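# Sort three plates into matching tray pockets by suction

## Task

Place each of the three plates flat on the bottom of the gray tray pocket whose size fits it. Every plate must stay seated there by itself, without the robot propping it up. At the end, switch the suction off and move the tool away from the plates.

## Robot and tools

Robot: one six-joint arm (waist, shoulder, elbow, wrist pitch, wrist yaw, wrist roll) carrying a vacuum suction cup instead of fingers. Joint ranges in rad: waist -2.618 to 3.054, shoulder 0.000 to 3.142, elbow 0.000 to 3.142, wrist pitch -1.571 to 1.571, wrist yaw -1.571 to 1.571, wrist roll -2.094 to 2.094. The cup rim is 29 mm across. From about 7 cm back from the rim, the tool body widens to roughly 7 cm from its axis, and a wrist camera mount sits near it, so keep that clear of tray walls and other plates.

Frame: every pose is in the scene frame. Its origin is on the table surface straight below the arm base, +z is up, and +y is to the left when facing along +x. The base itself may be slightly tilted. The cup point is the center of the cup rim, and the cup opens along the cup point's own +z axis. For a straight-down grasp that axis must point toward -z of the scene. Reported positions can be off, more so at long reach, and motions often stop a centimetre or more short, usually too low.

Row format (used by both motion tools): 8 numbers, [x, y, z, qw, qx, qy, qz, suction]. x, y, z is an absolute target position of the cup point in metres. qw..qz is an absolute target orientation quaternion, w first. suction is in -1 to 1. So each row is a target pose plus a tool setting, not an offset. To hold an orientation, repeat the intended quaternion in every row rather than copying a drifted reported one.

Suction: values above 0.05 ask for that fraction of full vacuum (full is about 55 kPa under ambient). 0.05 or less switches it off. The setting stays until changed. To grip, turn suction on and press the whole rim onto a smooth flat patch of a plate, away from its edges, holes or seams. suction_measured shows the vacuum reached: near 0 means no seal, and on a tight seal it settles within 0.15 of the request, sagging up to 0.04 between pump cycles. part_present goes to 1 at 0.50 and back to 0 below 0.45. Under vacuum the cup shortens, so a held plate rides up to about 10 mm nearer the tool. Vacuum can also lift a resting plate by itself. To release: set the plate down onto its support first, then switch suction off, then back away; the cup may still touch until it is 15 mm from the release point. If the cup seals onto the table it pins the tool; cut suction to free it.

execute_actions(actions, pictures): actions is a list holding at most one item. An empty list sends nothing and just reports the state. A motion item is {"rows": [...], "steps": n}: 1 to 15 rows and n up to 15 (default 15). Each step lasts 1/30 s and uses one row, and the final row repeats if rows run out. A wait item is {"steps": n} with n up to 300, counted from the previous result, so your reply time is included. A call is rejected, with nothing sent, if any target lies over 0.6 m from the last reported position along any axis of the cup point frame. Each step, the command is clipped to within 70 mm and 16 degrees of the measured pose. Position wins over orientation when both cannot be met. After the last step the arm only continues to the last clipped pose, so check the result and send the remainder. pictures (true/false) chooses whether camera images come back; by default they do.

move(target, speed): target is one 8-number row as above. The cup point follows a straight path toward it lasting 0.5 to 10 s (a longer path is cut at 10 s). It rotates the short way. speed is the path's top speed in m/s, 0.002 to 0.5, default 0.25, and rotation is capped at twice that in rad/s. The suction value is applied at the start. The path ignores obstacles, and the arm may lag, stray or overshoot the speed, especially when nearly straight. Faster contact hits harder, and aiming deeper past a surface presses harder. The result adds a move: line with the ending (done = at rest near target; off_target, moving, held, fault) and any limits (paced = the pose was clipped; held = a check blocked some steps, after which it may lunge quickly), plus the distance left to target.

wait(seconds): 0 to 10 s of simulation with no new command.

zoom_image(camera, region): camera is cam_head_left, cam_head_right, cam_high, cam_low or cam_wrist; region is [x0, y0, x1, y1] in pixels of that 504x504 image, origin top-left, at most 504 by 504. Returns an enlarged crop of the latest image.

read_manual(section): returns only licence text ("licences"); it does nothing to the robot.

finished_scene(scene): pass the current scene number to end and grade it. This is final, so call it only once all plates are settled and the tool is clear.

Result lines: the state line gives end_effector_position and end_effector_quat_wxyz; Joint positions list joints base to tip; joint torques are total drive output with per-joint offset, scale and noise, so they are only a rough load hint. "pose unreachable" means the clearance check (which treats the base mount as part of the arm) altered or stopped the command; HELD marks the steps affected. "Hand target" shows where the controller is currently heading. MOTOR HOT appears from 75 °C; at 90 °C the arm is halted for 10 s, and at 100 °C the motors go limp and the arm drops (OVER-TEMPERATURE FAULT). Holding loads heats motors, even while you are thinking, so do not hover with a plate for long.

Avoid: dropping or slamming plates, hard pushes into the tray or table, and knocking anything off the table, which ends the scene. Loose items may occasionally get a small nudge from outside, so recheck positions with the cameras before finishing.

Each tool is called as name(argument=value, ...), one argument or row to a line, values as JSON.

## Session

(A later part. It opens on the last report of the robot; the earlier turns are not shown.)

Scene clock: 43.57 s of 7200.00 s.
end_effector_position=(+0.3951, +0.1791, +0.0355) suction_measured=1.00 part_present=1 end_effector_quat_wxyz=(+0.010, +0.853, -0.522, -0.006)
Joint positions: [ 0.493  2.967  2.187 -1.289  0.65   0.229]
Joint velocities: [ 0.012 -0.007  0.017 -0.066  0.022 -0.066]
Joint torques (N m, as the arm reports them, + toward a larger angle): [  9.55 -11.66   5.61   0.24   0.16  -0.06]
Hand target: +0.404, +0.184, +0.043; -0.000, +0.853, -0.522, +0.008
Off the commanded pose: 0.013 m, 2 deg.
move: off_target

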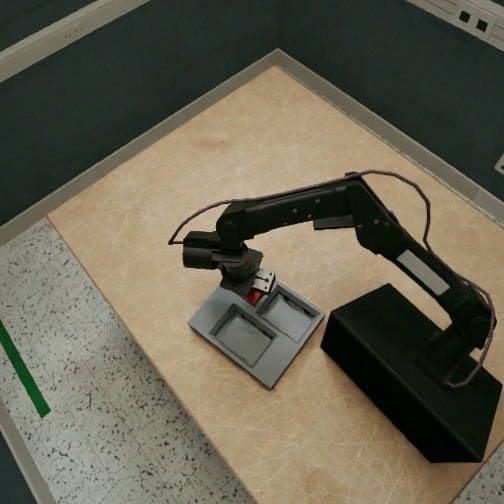

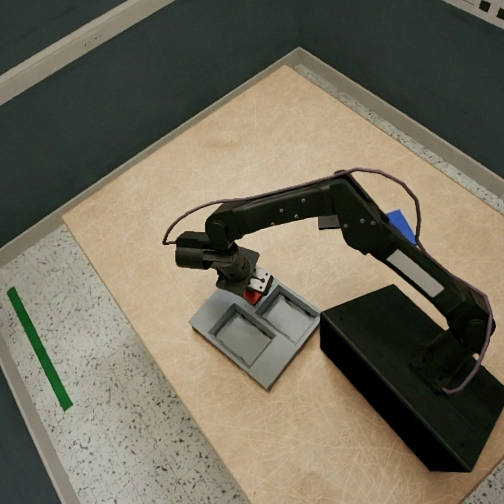

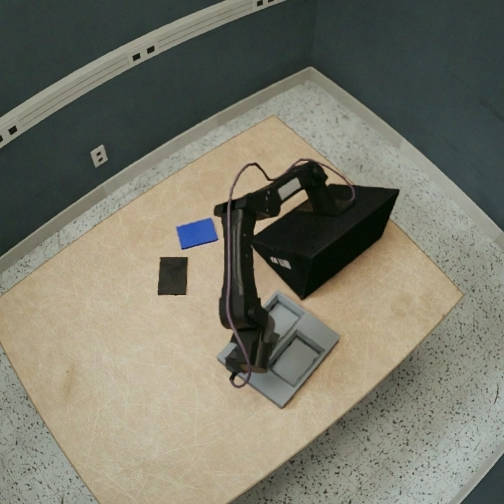

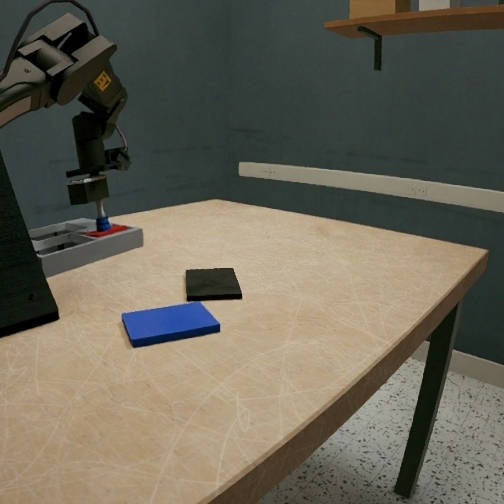

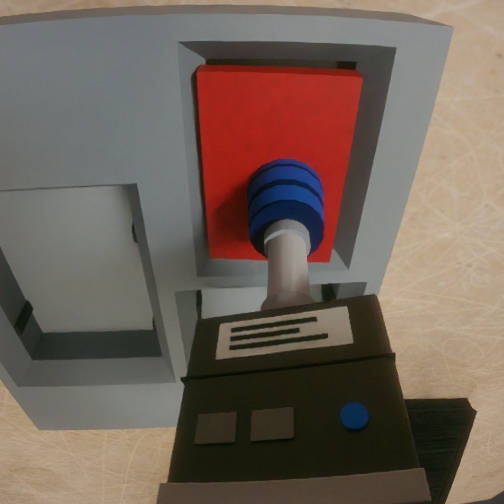

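move(
  target=[0.4055,0.1815,0.033,0,0.853,-0.522,0.008,1],
  speed=0.03,
)

move(
  target=[0.4055,0.1815,0.017,0,0.853,-0.522,0.008,1],
  speed=0.03,
)

Scene clock: 46.30 s of 7200.00 s.
end_effector_position=(+0.3978, +0.1752, +0.0303) suction_measured=0.96 part_present=1 end_effector_quat_wxyz=(+0.010, +0.852, -0.523, -0.012)
Joint positions: [ 0.474  2.967  2.188 -1.282  0.649  0.212]
Joint velocities: [ 0.017 -0.007 -0.007 -0.037  0.037 -0.022]
Joint torques (N m, as the arm reports them, + toward a larger angle): [ 10.2  -11.45   3.77   0.52   0.27  -0.04]
Hand target: +0.405, +0.181, +0.033; +0.001, +0.853, -0.522, +0.008
Off the commanded pose: 0.010 m, 3 deg.
move: off_target

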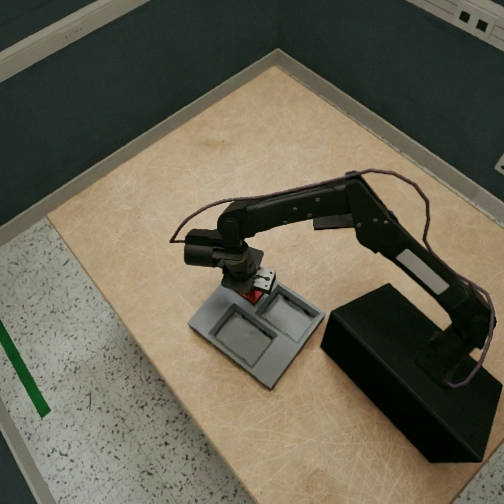

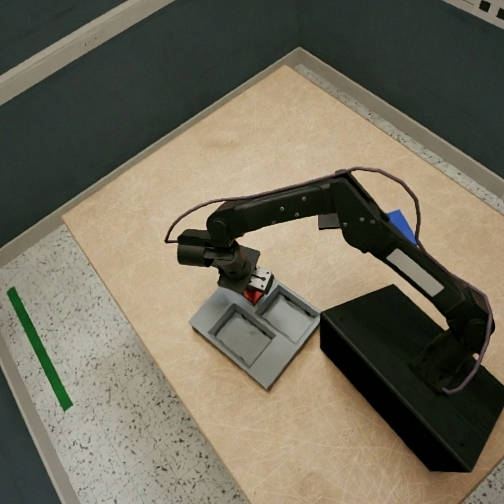

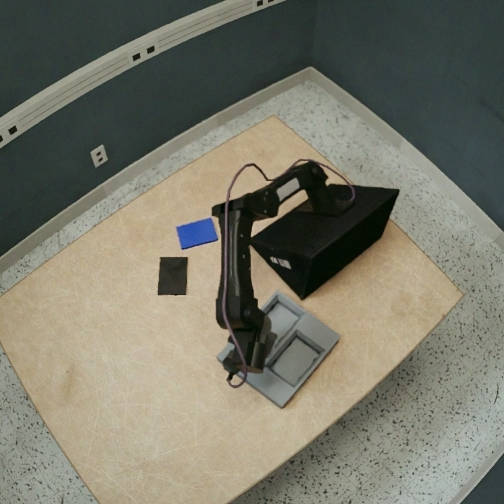

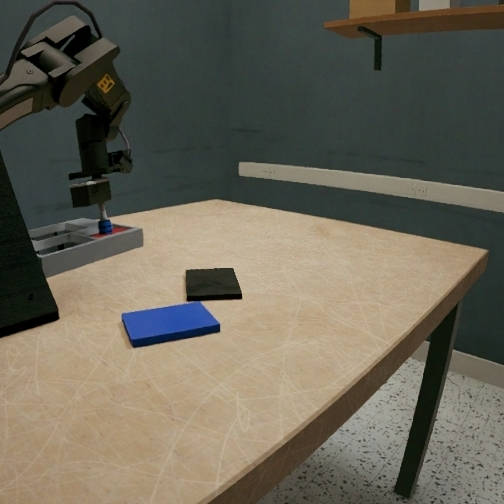

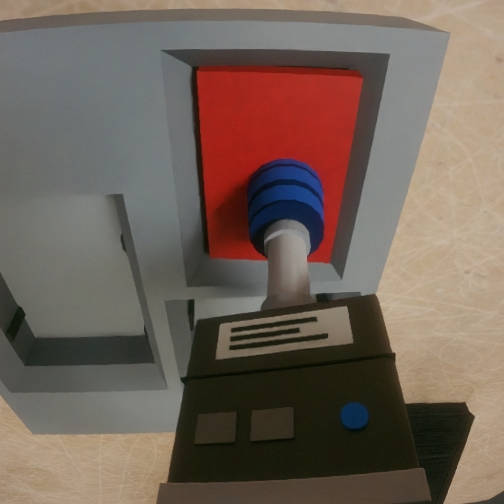

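Scene clock: 47.27 s of 7200.00 s.
end_effector_position=(+0.3977, +0.1774, +0.0223) suction_measured=0.99 part_present=1 end_effector_quat_wxyz=(+0.007, +0.853, -0.521, -0.013)
Joint positions: [ 0.464  2.967  2.161 -1.243  0.648  0.195]
Joint velocities: [ 0.017 -0.002 -0.017  0.007  0.081 -0.11 ]
Joint torques (N m, as the arm reports them, + toward a larger angle): [  8.84 -10.92   2.61   0.7    0.39  -0.08]
Hand target: +0.405, +0.181, +0.018; +0.002, +0.853, -0.522, +0.007
Off the commanded pose: 0.010 m, 3 deg.
move: off_target

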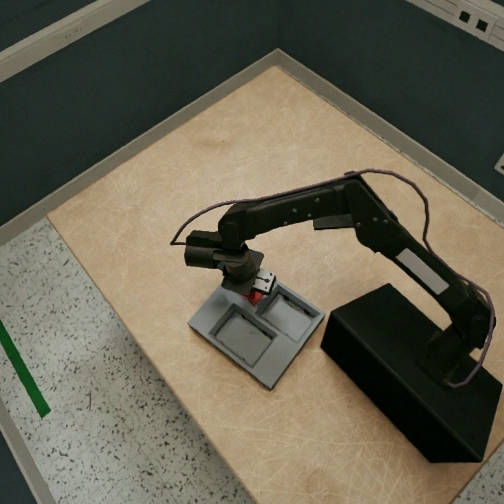

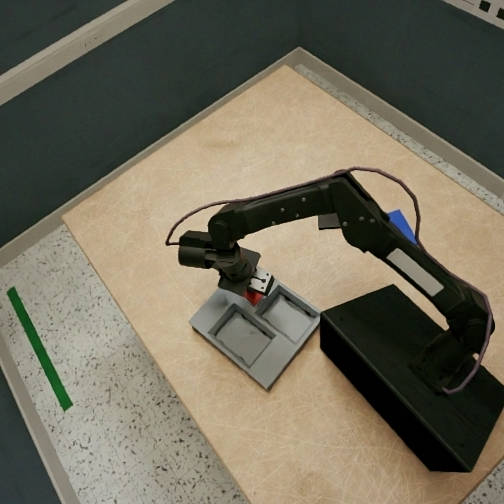

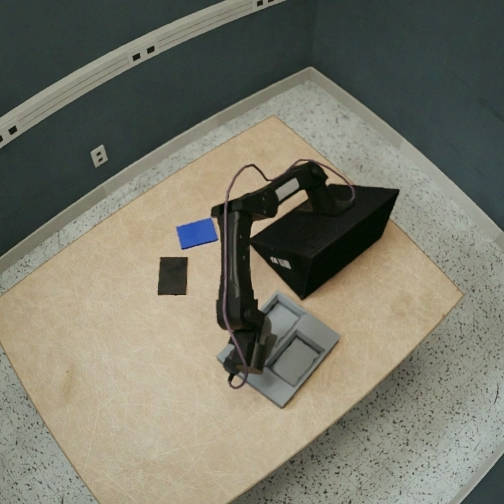

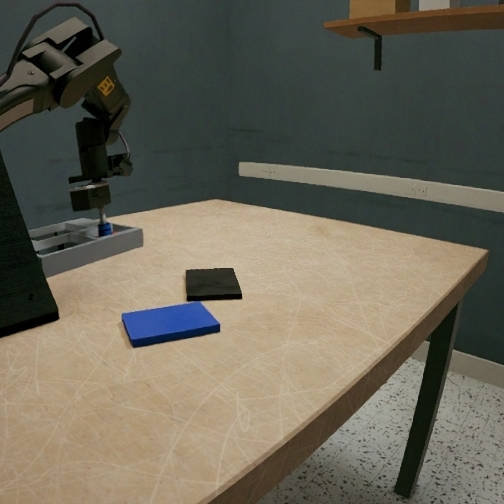

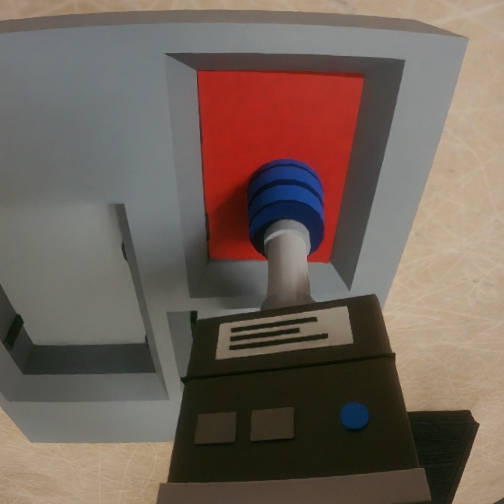

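move(
  target=[0.402,0.18,-0.003,0,0.853,-0.522,0.008,1],
  speed=0.03,
)

Scene clock: 50.53 s of 7200.00 s.
end_effector_position=(+0.3985, +0.1775, +0.0078) suction_measured=0.99 part_present=1 end_effector_quat_wxyz=(+0.006, +0.856, -0.517, -0.000)
Joint positions: [ 0.454  2.96   2.089 -1.156  0.677  0.163]
Joint velocities: [-0.017 -0.027 -0.017  0.007  0.066  0.007]
Joint torques (N m, as the arm reports them, + toward a larger angle): [  7.88 -11.26   1.77   0.84   0.24  -0.13]
Hand target: +0.402, +0.180, -0.003; +0.002, +0.853, -0.522, +0.008
Off the commanded pose: 0.012 m, 1 deg.
move: off_target

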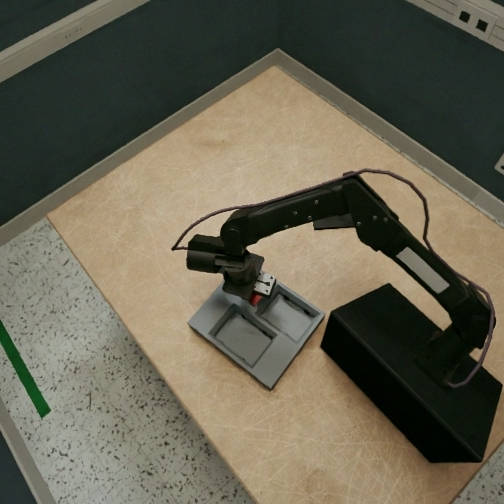

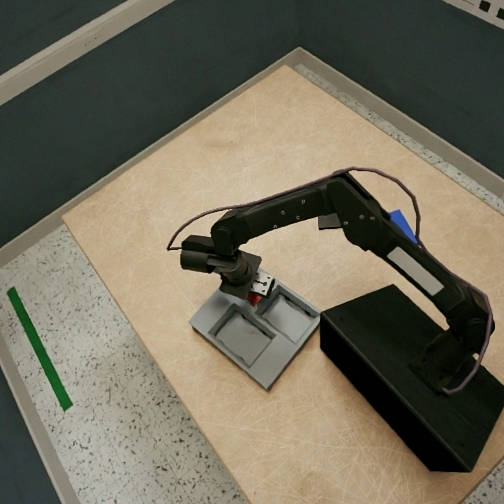

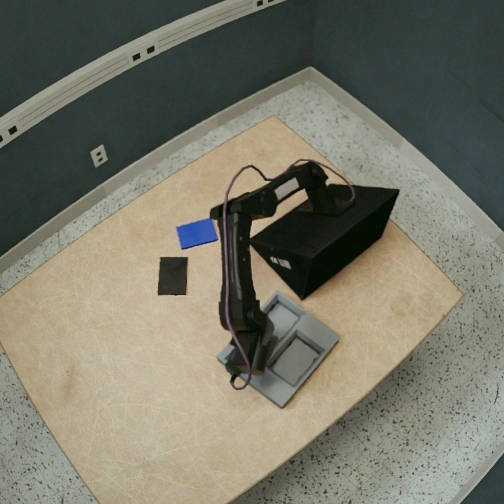

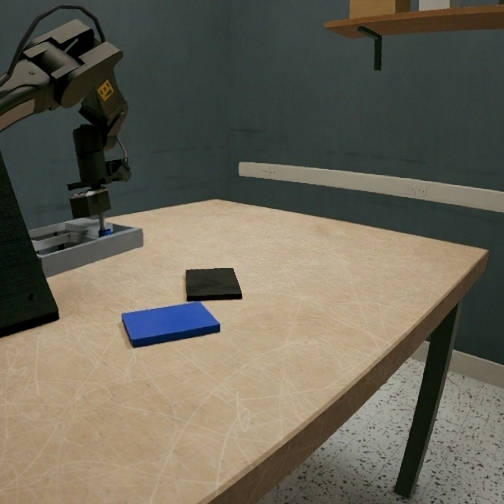

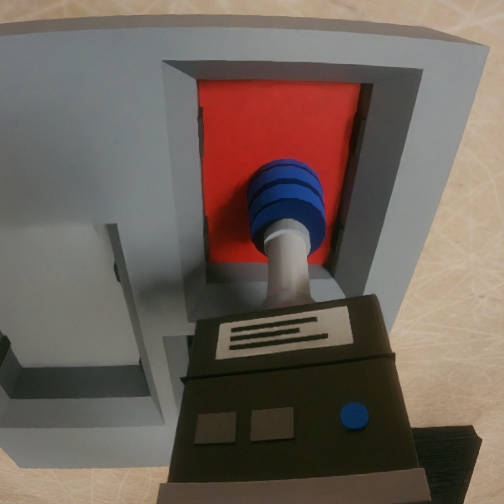

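execute_actions(
  actions=[
    {"rows":[[0.402,0.18,-0.012,0,0.853,-0.522,0.008,1]]},
  ],
  pictures=false,
)

execute_actions(
  actions=[
    {"rows":[[0.402,0.18,0.005,0,0.853,-0.522,0.008,0]]},
  ],
  pictures=false,
)

move(
  target=[0.402,0.18,0.085,0,0.853,-0.522,0,0],
  speed=0.15,
)

move(
  target=[0.41,-0.105,0.06,0,0.937,-0.35,0,0],
  speed=0.35,
)

Scene clock: 57.27 s of 7200.00 s.
end_effector_position=(+0.3989, +0.1774, +0.0064) suction_measured=0.99 part_present=1 end_effector_quat_wxyz=(+0.004, +0.859, -0.512, +0.004)
Joint positions: [ 0.454  2.952  2.068 -1.134  0.684  0.148]
Joint velocities: [ 0.012  0.002 -0.007  0.022  0.022  0.007]
Joint torques (N m, as the arm reports them, + toward a larger angle): [  6.84 -10.04   1.43   0.98   0.2   -0.15]
Hand target: +0.401, +0.180, -0.011; +0.002, +0.853, -0.522, +0.007
Off the commanded pose: 0.019 m, 1 deg.
Steps of this call (steps 1 to 187: nothing new was sent; steps 188 to 202: all 15 steps of this action). Readings (end_effector_position | what the end effector reports):
188: (+0.3982, +0.1778, +0.0072) | suction_measured=0.96 part_present=1
189: (+0.3984, +0.1775, +0.0070) | suction_measured=0.96 part_present=1
191: (+0.3987, +0.1773, +0.0065) | suction_measured=0.96 part_present=1
195: (+0.3987, +0.1774, +0.0064) | suction_measured=0.99 part_present=1
202: the state above

Scene clock: 57.77 s of 7200.00 s.
end_effector_position=(+0.3996, +0.1766, +0.0073) suction_measured=0.00 part_present=0 end_effector_quat_wxyz=(+0.005, +0.857, -0.516, +0.007)
Joint positions: [ 0.455  2.951  2.068 -1.135  0.688  0.157]
Joint velocities: [ 0.022  0.002  0.022 -0.022  0.037 -0.066]
Joint torques (N m, as the arm reports them, + toward a larger angle): [  8.59 -11.13   3.99   0.36   0.08  -0.02]
Hand target: +0.402, +0.180, +0.005; +0.000, +0.853, -0.522, +0.008
Off the commanded pose: 0.005 m, 1 deg.
Steps of this call (steps 1 to 15: all 15 steps of this action). Readings (end_effector_position | what the end effector reports):
1: (+0.3989, +0.1774, +0.0072) | suction_measured=0.15 part_present=0
2: (+0.3992, +0.1772, +0.0073) | suction_measured=0.00 part_present=0
4: (+0.3996, +0.1766, +0.0073) | suction_measured=0.00 part_present=0
8: (+0.3996, +0.1766, +0.0073) | suction_measured=0.00 part_present=0
15: the state above

Scene clock: 59.37 s of 7200.00 s.
end_effector_position=(+0.4002, +0.1728, +0.0752) suction_measured=0.00 part_present=0 end_effector_quat_wxyz=(+0.008, +0.852, -0.523, -0.006)
Joint positions: [ 0.53   2.972  2.341 -1.456  0.632  0.268]
Joint velocities: [-0.002  0.002 -0.002 -0.066 -0.037 -0.081]
Joint torques (N m, as the arm reports them, + toward a larger angle): [ 10.36 -11.59   6.07   0.12   0.05   0.07]
Hand target: +0.401, +0.179, +0.085; -0.001, +0.853, -0.522, -0.000
Off the commanded pose: 0.012 m, 1 deg.
move: off_target

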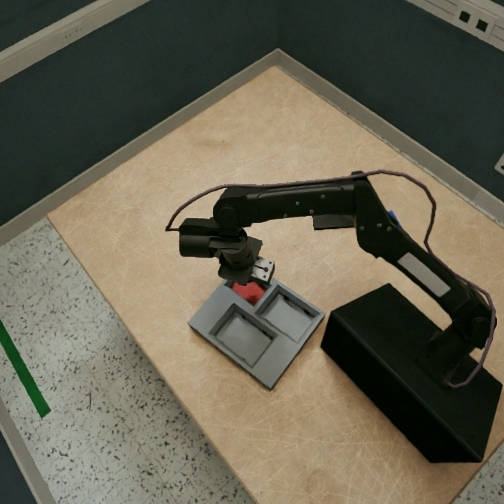

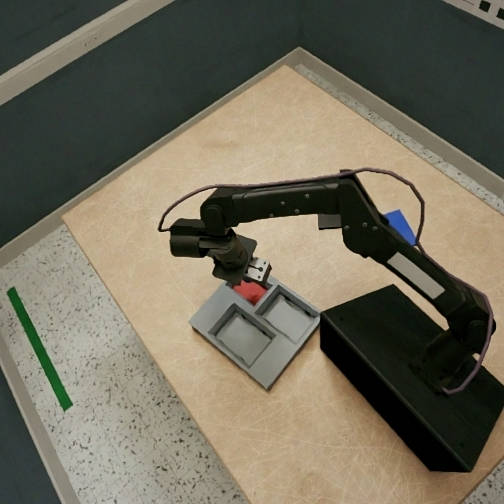

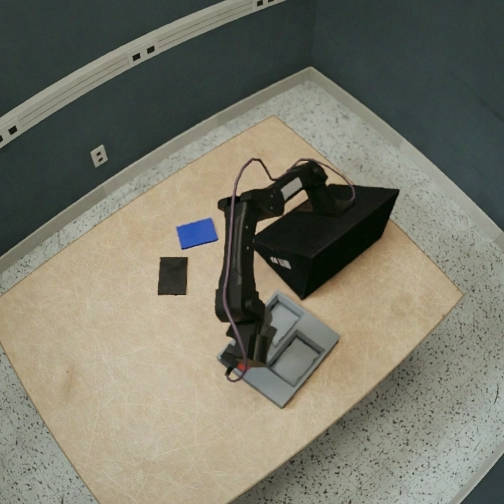

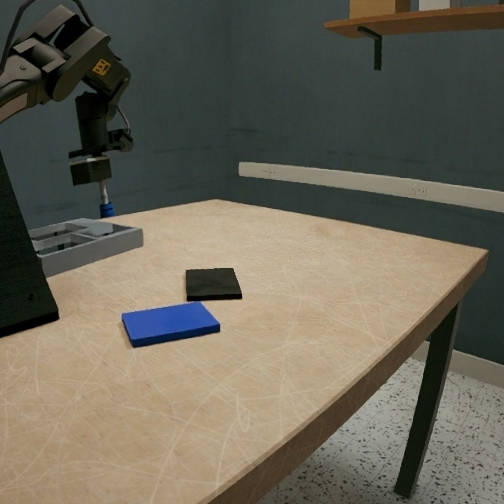

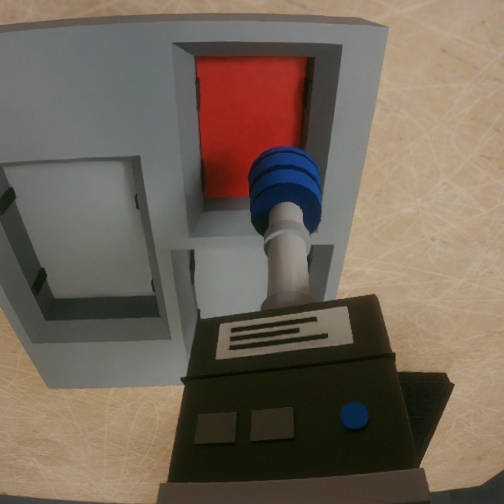

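Scene clock: 61.07 s of 7200.00 s.
end_effector_position=(+0.3985, -0.1097, +0.0441) suction_measured=0.00 part_present=0 end_effector_quat_wxyz=(+0.015, +0.936, -0.350, -0.019)
Joint positions: [ 0.051  2.233  1.691 -1.186  0.79  -0.69 ]
Joint velocities: [-0.002  0.007 -0.017 -0.007 -0.022  0.037]
Joint torques (N m, as the arm reports them, + toward a larger angle): [ 10.79 -11.33   2.52   0.27   0.02  -0.06]
Hand target: +0.405, -0.107, +0.059; +0.003, +0.937, -0.350, -0.001
Off the commanded pose: 0.020 m, 3 deg.
move: off_target

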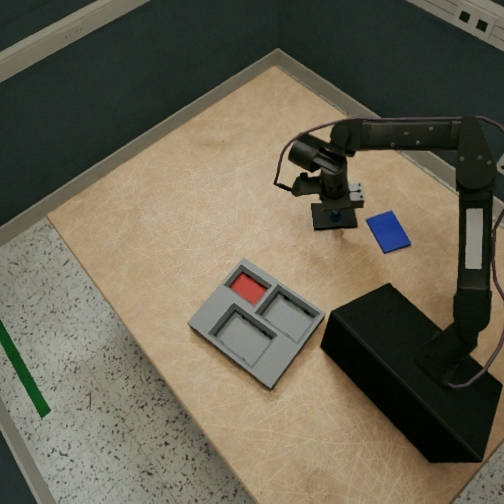

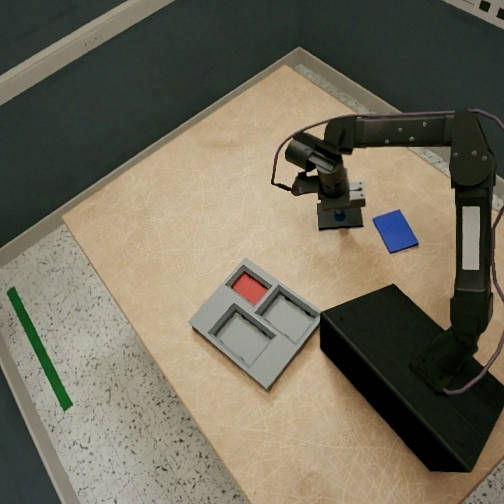

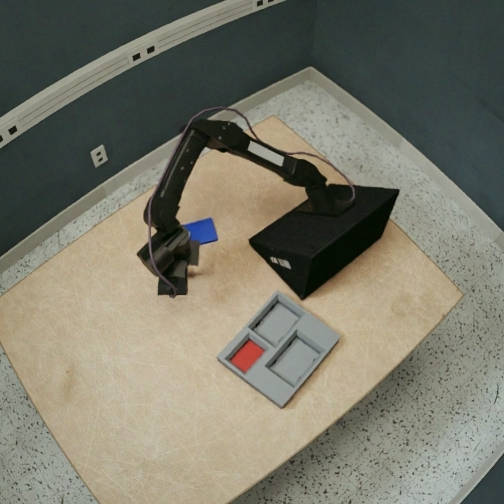

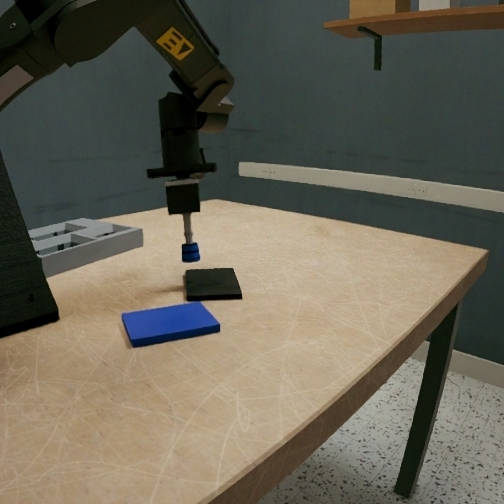

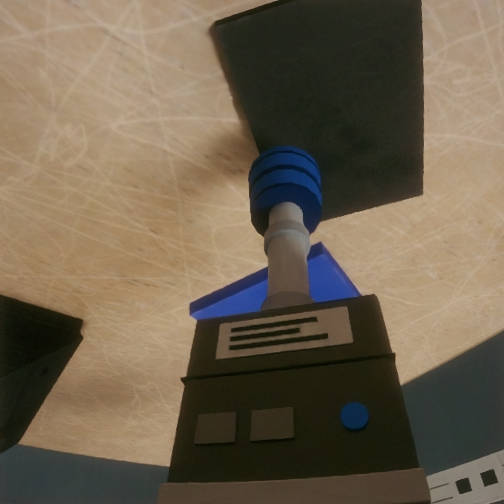

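move(
  target=[0.43,-0.119,0.034,0,0.976,-0.216,0,0],
  speed=0.15,
)

Scene clock: 64.30 s of 7200.00 s.
end_effector_position=(+0.4187, -0.1244, +0.0289) suction_measured=0.00 part_present=0 end_effector_quat_wxyz=(+0.006, +0.976, -0.216, -0.013)
Joint positions: [-0.004  2.264  1.751 -1.13   0.79  -1.069]
Joint velocities: [ 0.002 -0.002 -0.022 -0.051 -0.007 -0.066]
Joint torques (N m, as the arm reports them, + toward a larger angle): [10.09 -8.09  5.42  0.4   0.03  0.01]
Hand target: +0.429, -0.120, +0.034; +0.001, +0.976, -0.216, -0.000
Off the commanded pose: 0.014 m, 2 deg.
move: off_target

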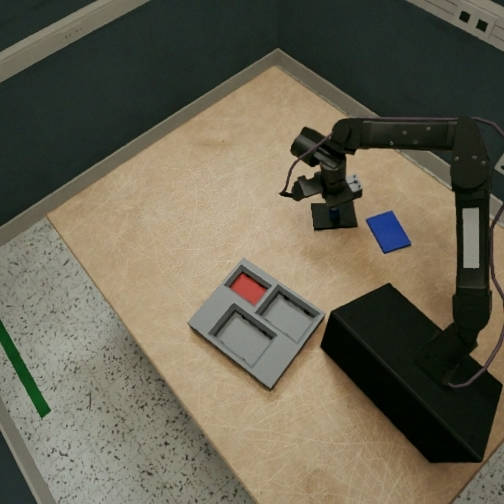

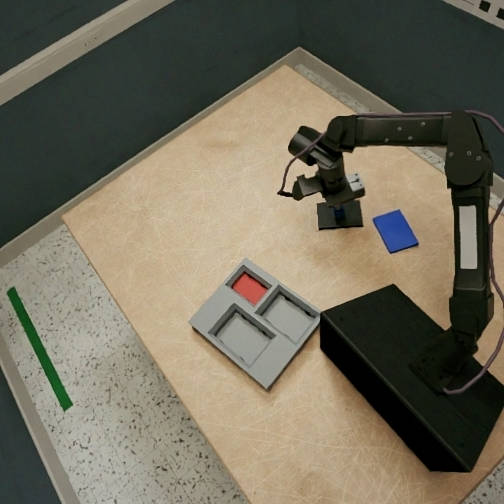

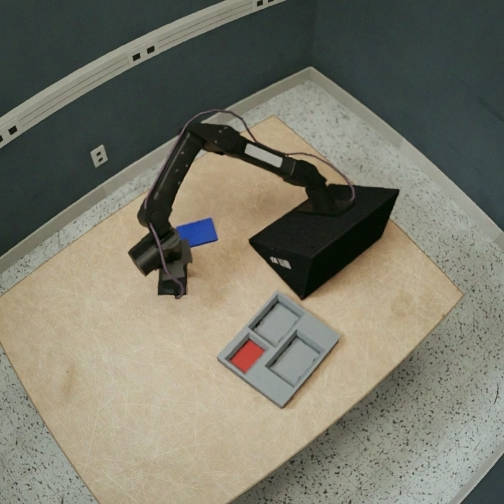

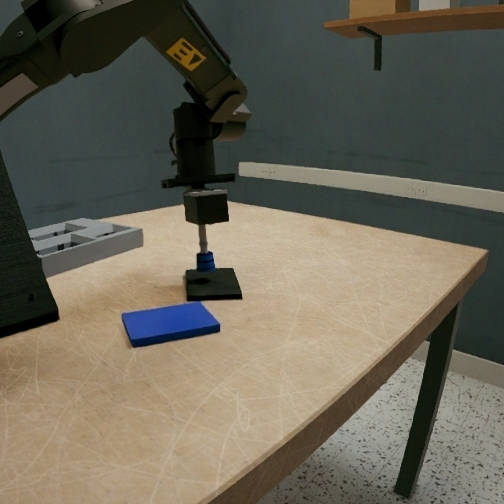

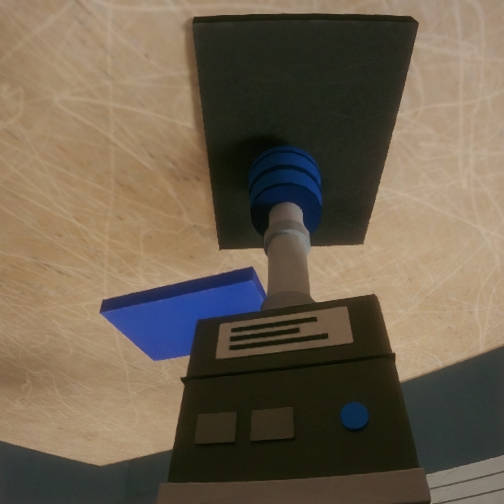

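move(
  target=[0.434,-0.123,0.008,0,0.98,-0.199,0,1],
  speed=0.04,
)

Scene clock: 67.33 s of 7200.00 s.
end_effector_position=(+0.4300, -0.1330, +0.0051) suction_measured=0.65 part_present=1 end_effector_quat_wxyz=(+0.005, +0.978, -0.208, -0.007)
Joint positions: [-0.057  2.29   1.751 -1.033  0.792 -1.175]
Joint velocities: [-0.007 -0.007 -0.017  0.007 -0.037 -0.007]
Joint torques (N m, as the arm reports them, + toward a larger angle): [10.65 -9.05  2.83  0.39  0.01 -0.04]
Hand target: +0.434, -0.123, +0.008; +0.000, +0.980, -0.199, -0.000
Off the commanded pose: 0.011 m, 1 deg.
move: off_target

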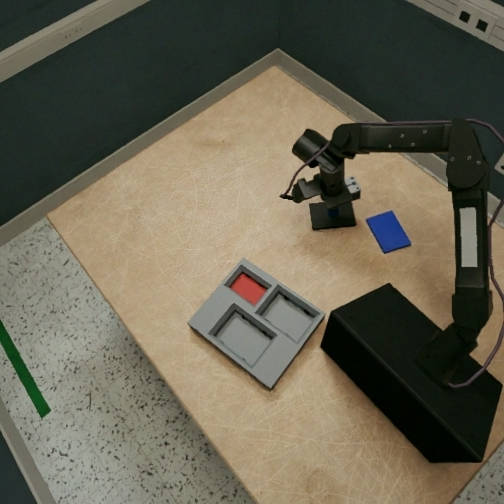

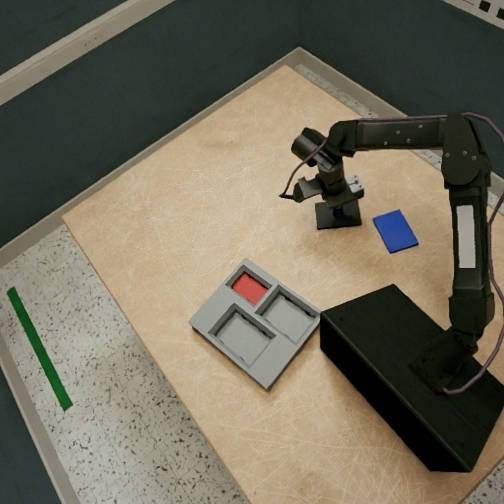

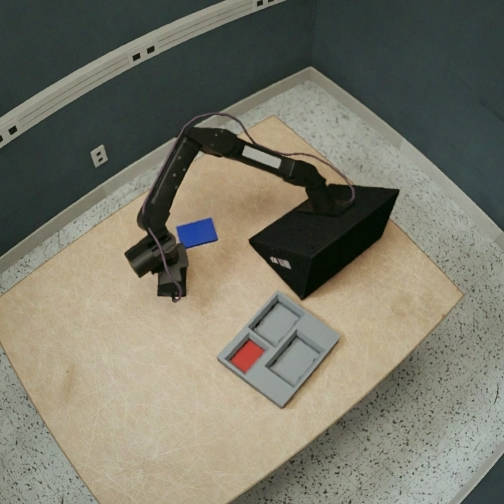

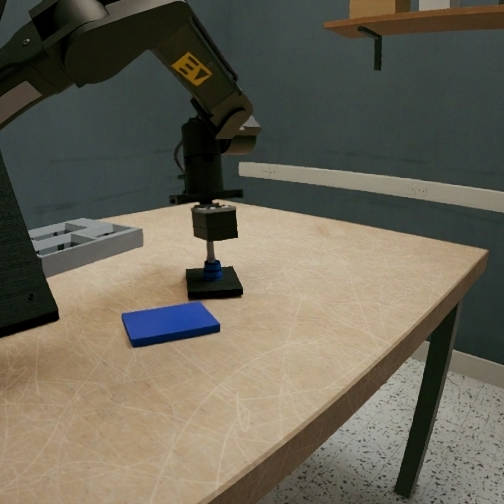

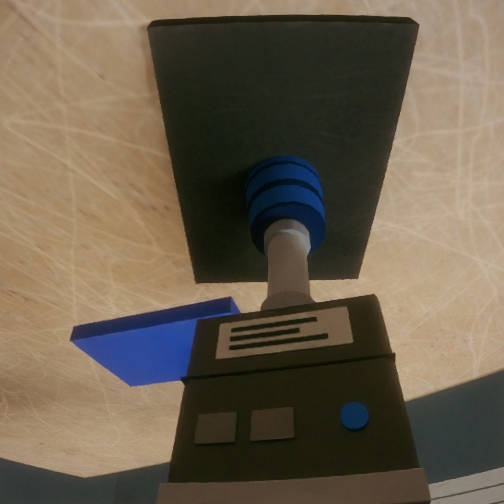

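move(
  target=[0.42,-0.11,0.095,0,0.96,-0.28,0,1],
)

move(
  target=[0.295,0.243,0.075,0,0.843,-0.537,0,1],
  speed=0.3,
)

Scene clock: 70.63 s of 7200.00 s.
end_effector_position=(+0.4151, -0.1123, +0.0846) suction_measured=0.99 part_present=1 end_effector_quat_wxyz=(+0.005, +0.960, -0.279, -0.009)
Joint positions: [ 0.109  2.262  1.87  -1.351  0.776 -0.79 ]
Joint velocities: [ 0.007 -0.002 -0.007 -0.037 -0.022 -0.007]
Joint torques (N m, as the arm reports them, + toward a larger angle): [10.3  -8.69  5.07  0.03  0.03  0.  ]
Hand target: +0.420, -0.110, +0.095; -0.001, +0.960, -0.280, +0.001
Off the commanded pose: 0.012 m, 1 deg.
move: off_target

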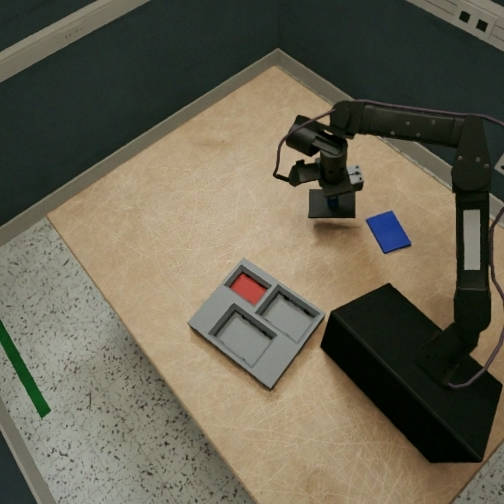

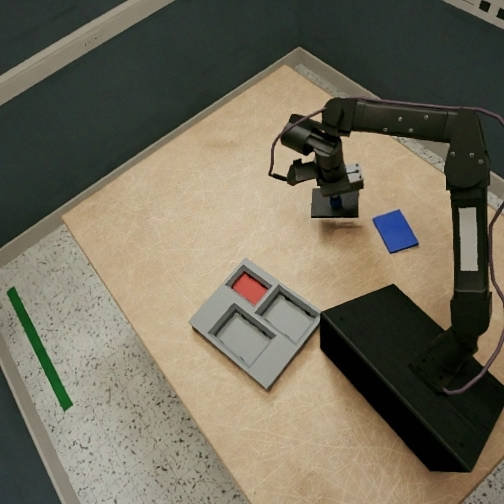

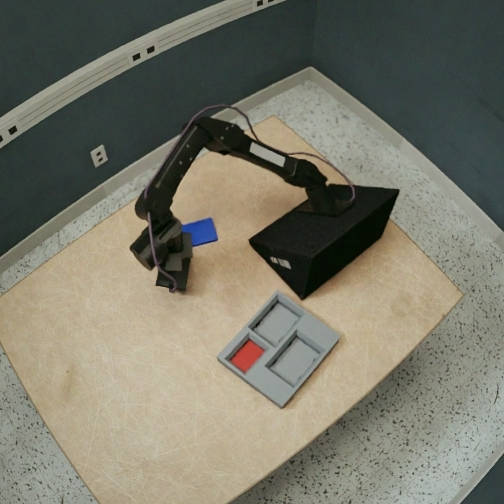

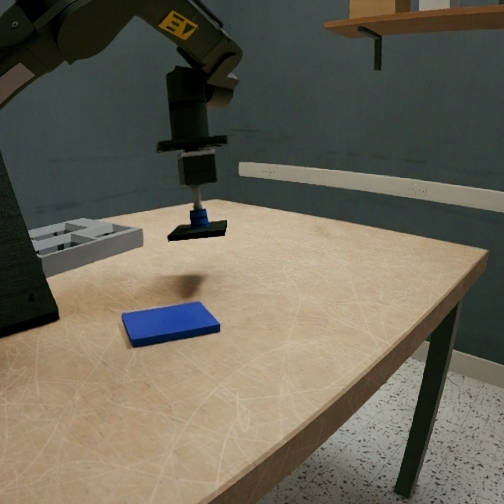

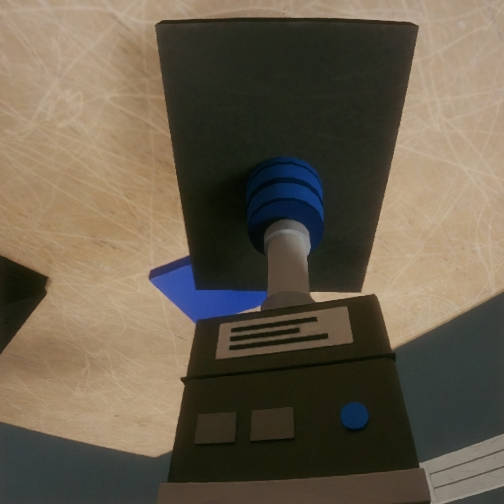

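Scene clock: 72.77 s of 7200.00 s.
end_effector_position=(+0.2981, +0.2433, +0.0693) suction_measured=0.96 part_present=1 end_effector_quat_wxyz=(+0.005, +0.845, -0.535, -0.005)
Joint positions: [ 0.751  2.919  1.957 -1.238  0.512  0.513]
Joint velocities: [-0.022 -0.007 -0.007  0.037 -0.051  0.022]
Joint torques (N m, as the arm reports them, + toward a larger angle): [  7.57 -11.87   6.2    0.16   0.02   0.03]
Hand target: +0.302, +0.248, +0.078; -0.004, +0.844, -0.537, -0.001
Off the commanded pose: 0.006 m, 1 deg.
move: done

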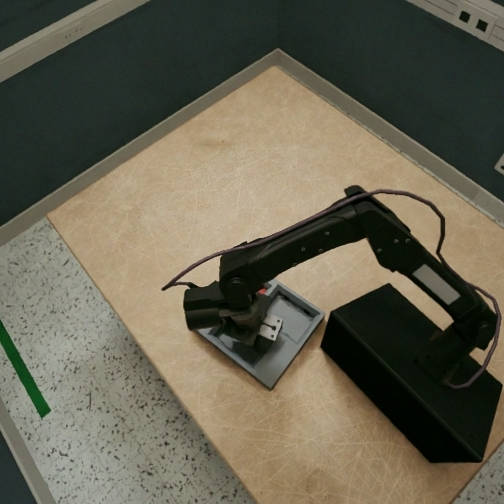

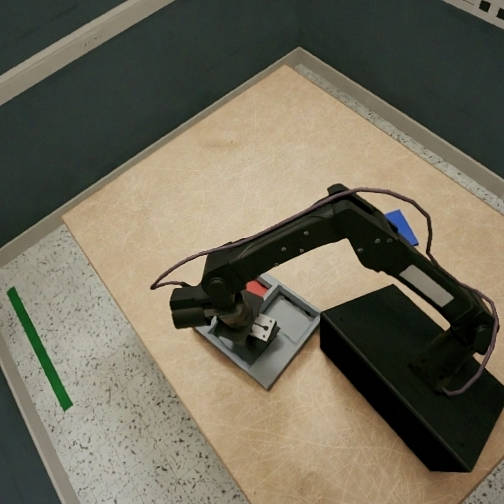

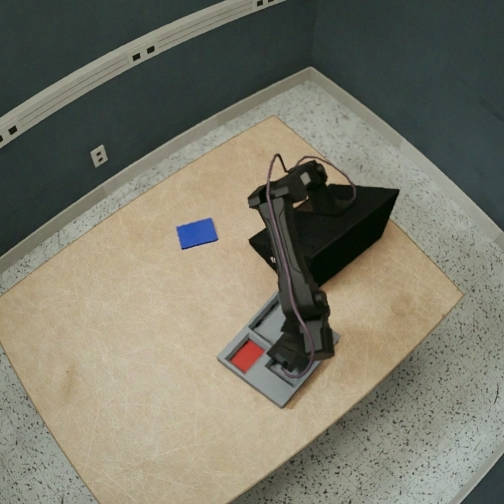

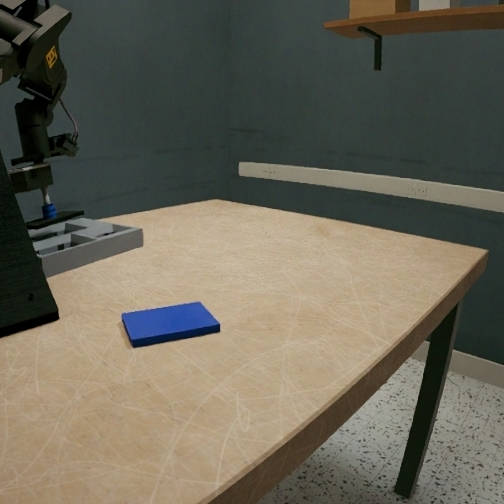

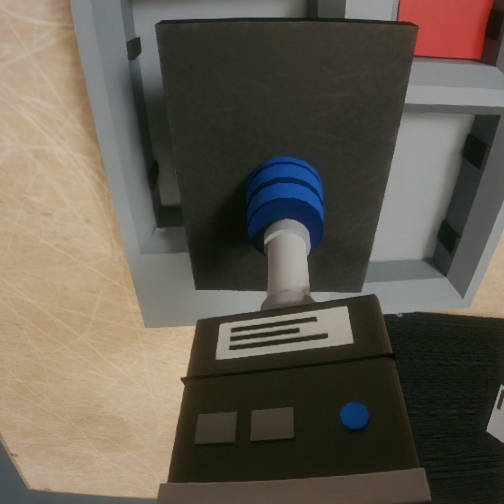

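move(
  target=[0.295,0.27,0.056,0,0.848,-0.53,0,1],
  speed=0.07,
)

Scene clock: 75.17 s of 7200.00 s.
end_effector_position=(+0.2913, +0.2570, +0.0492) suction_measured=0.98 part_present=1 end_effector_quat_wxyz=(+0.018, +0.849, -0.528, -0.008)
Joint positions: [ 0.752  3.006  2.013 -1.238  0.506  0.514]
Joint velocities: [-0.002 -0.007  0.002  0.022 -0.051 -0.022]
Joint torques (N m, as the arm reports them, + toward a larger angle): [  8.62 -11.63   6.58   0.36   0.08   0.01]
Hand target: +0.295, +0.270, +0.056; -0.000, +0.848, -0.530, -0.000
Off the commanded pose: 0.015 m, 2 deg.
move: off_target

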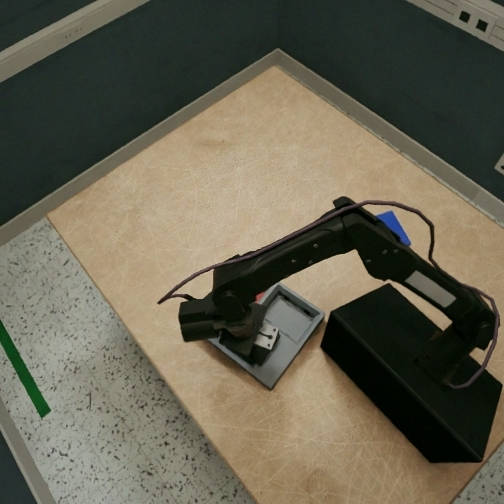

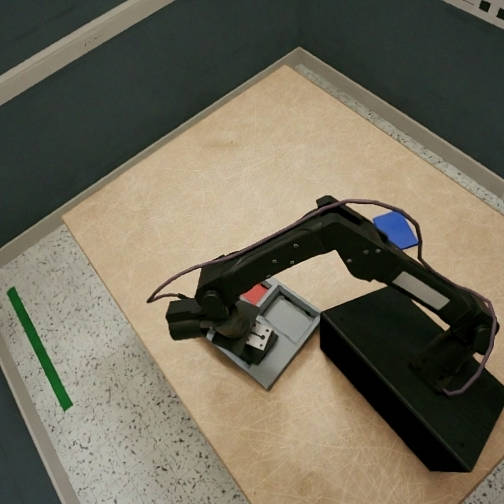

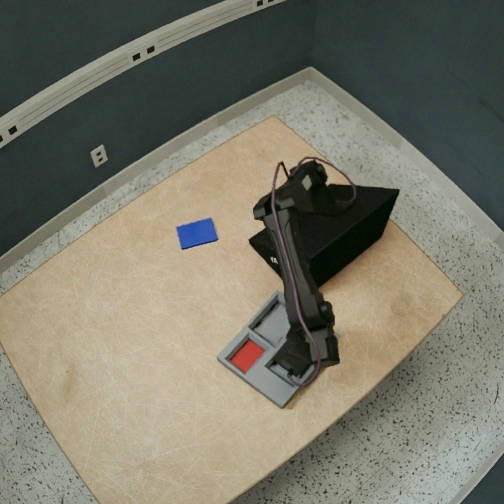

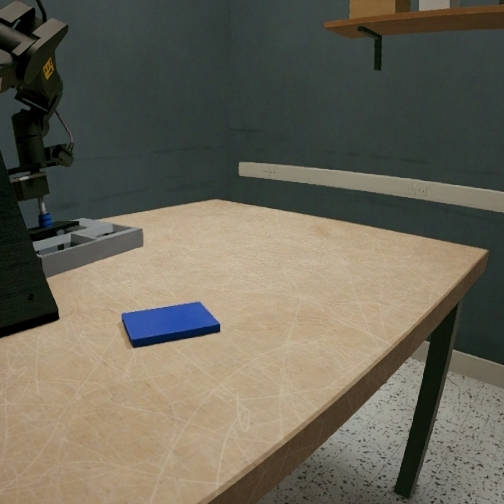

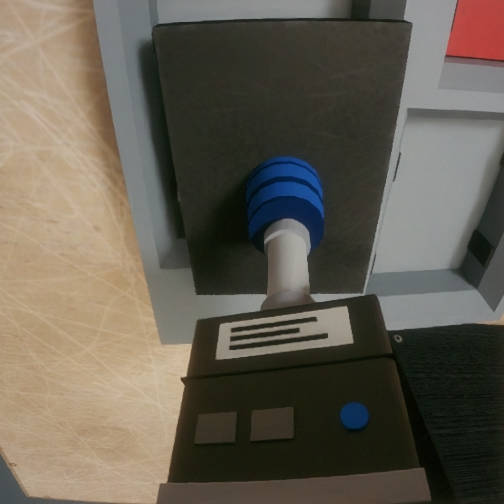

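move(
  target=[0.305,0.284,0.058,-0.01,0.848,-0.53,0,1],
  speed=0.05,
)

Scene clock: 78.70 s of 7200.00 s.
end_effector_position=(+0.3010, +0.2727, +0.0461) suction_measured=0.99 part_present=1 end_effector_quat_wxyz=(+0.007, +0.846, -0.534, -0.011)
Joint positions: [ 0.749  3.068  2.114 -1.252  0.502  0.511]
Joint velocities: [0.017 0.002 0.017 0.007 0.007 0.095]
Joint torques (N m, as the arm reports them, + toward a larger angle): [  9.11 -12.6    6.47   0.2    0.11  -0.05]
Hand target: +0.305, +0.283, +0.058; -0.010, +0.848, -0.530, +0.000
Off the commanded pose: 0.017 m, 2 deg.
move: off_target

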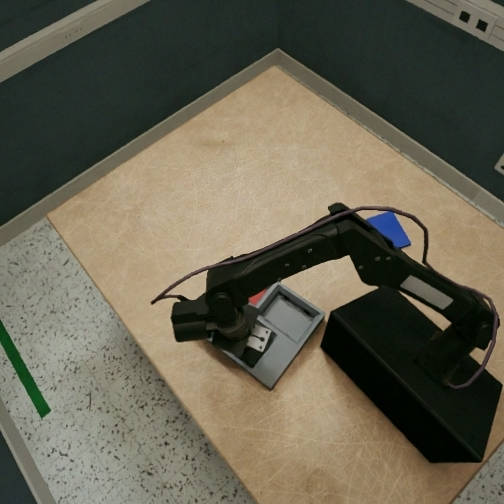

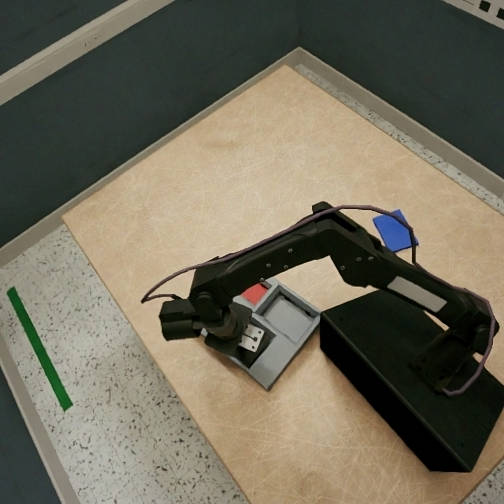

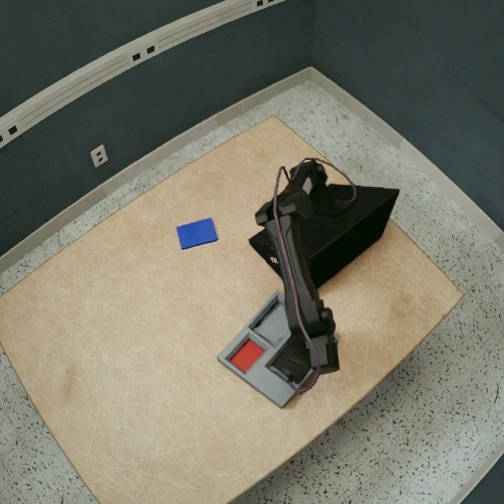

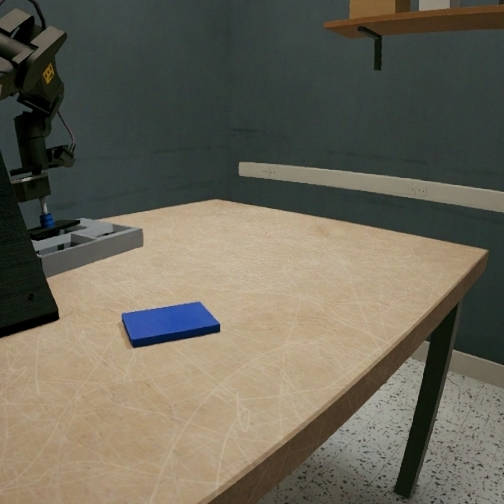

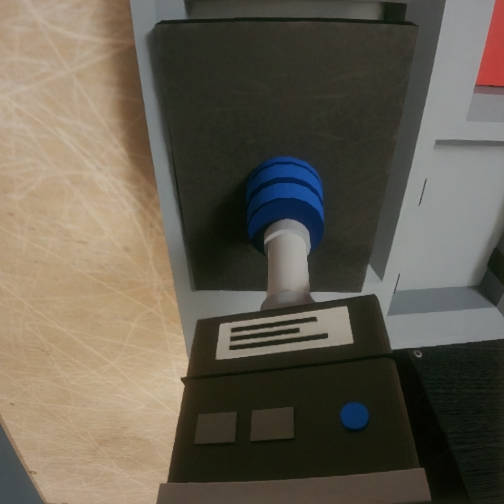

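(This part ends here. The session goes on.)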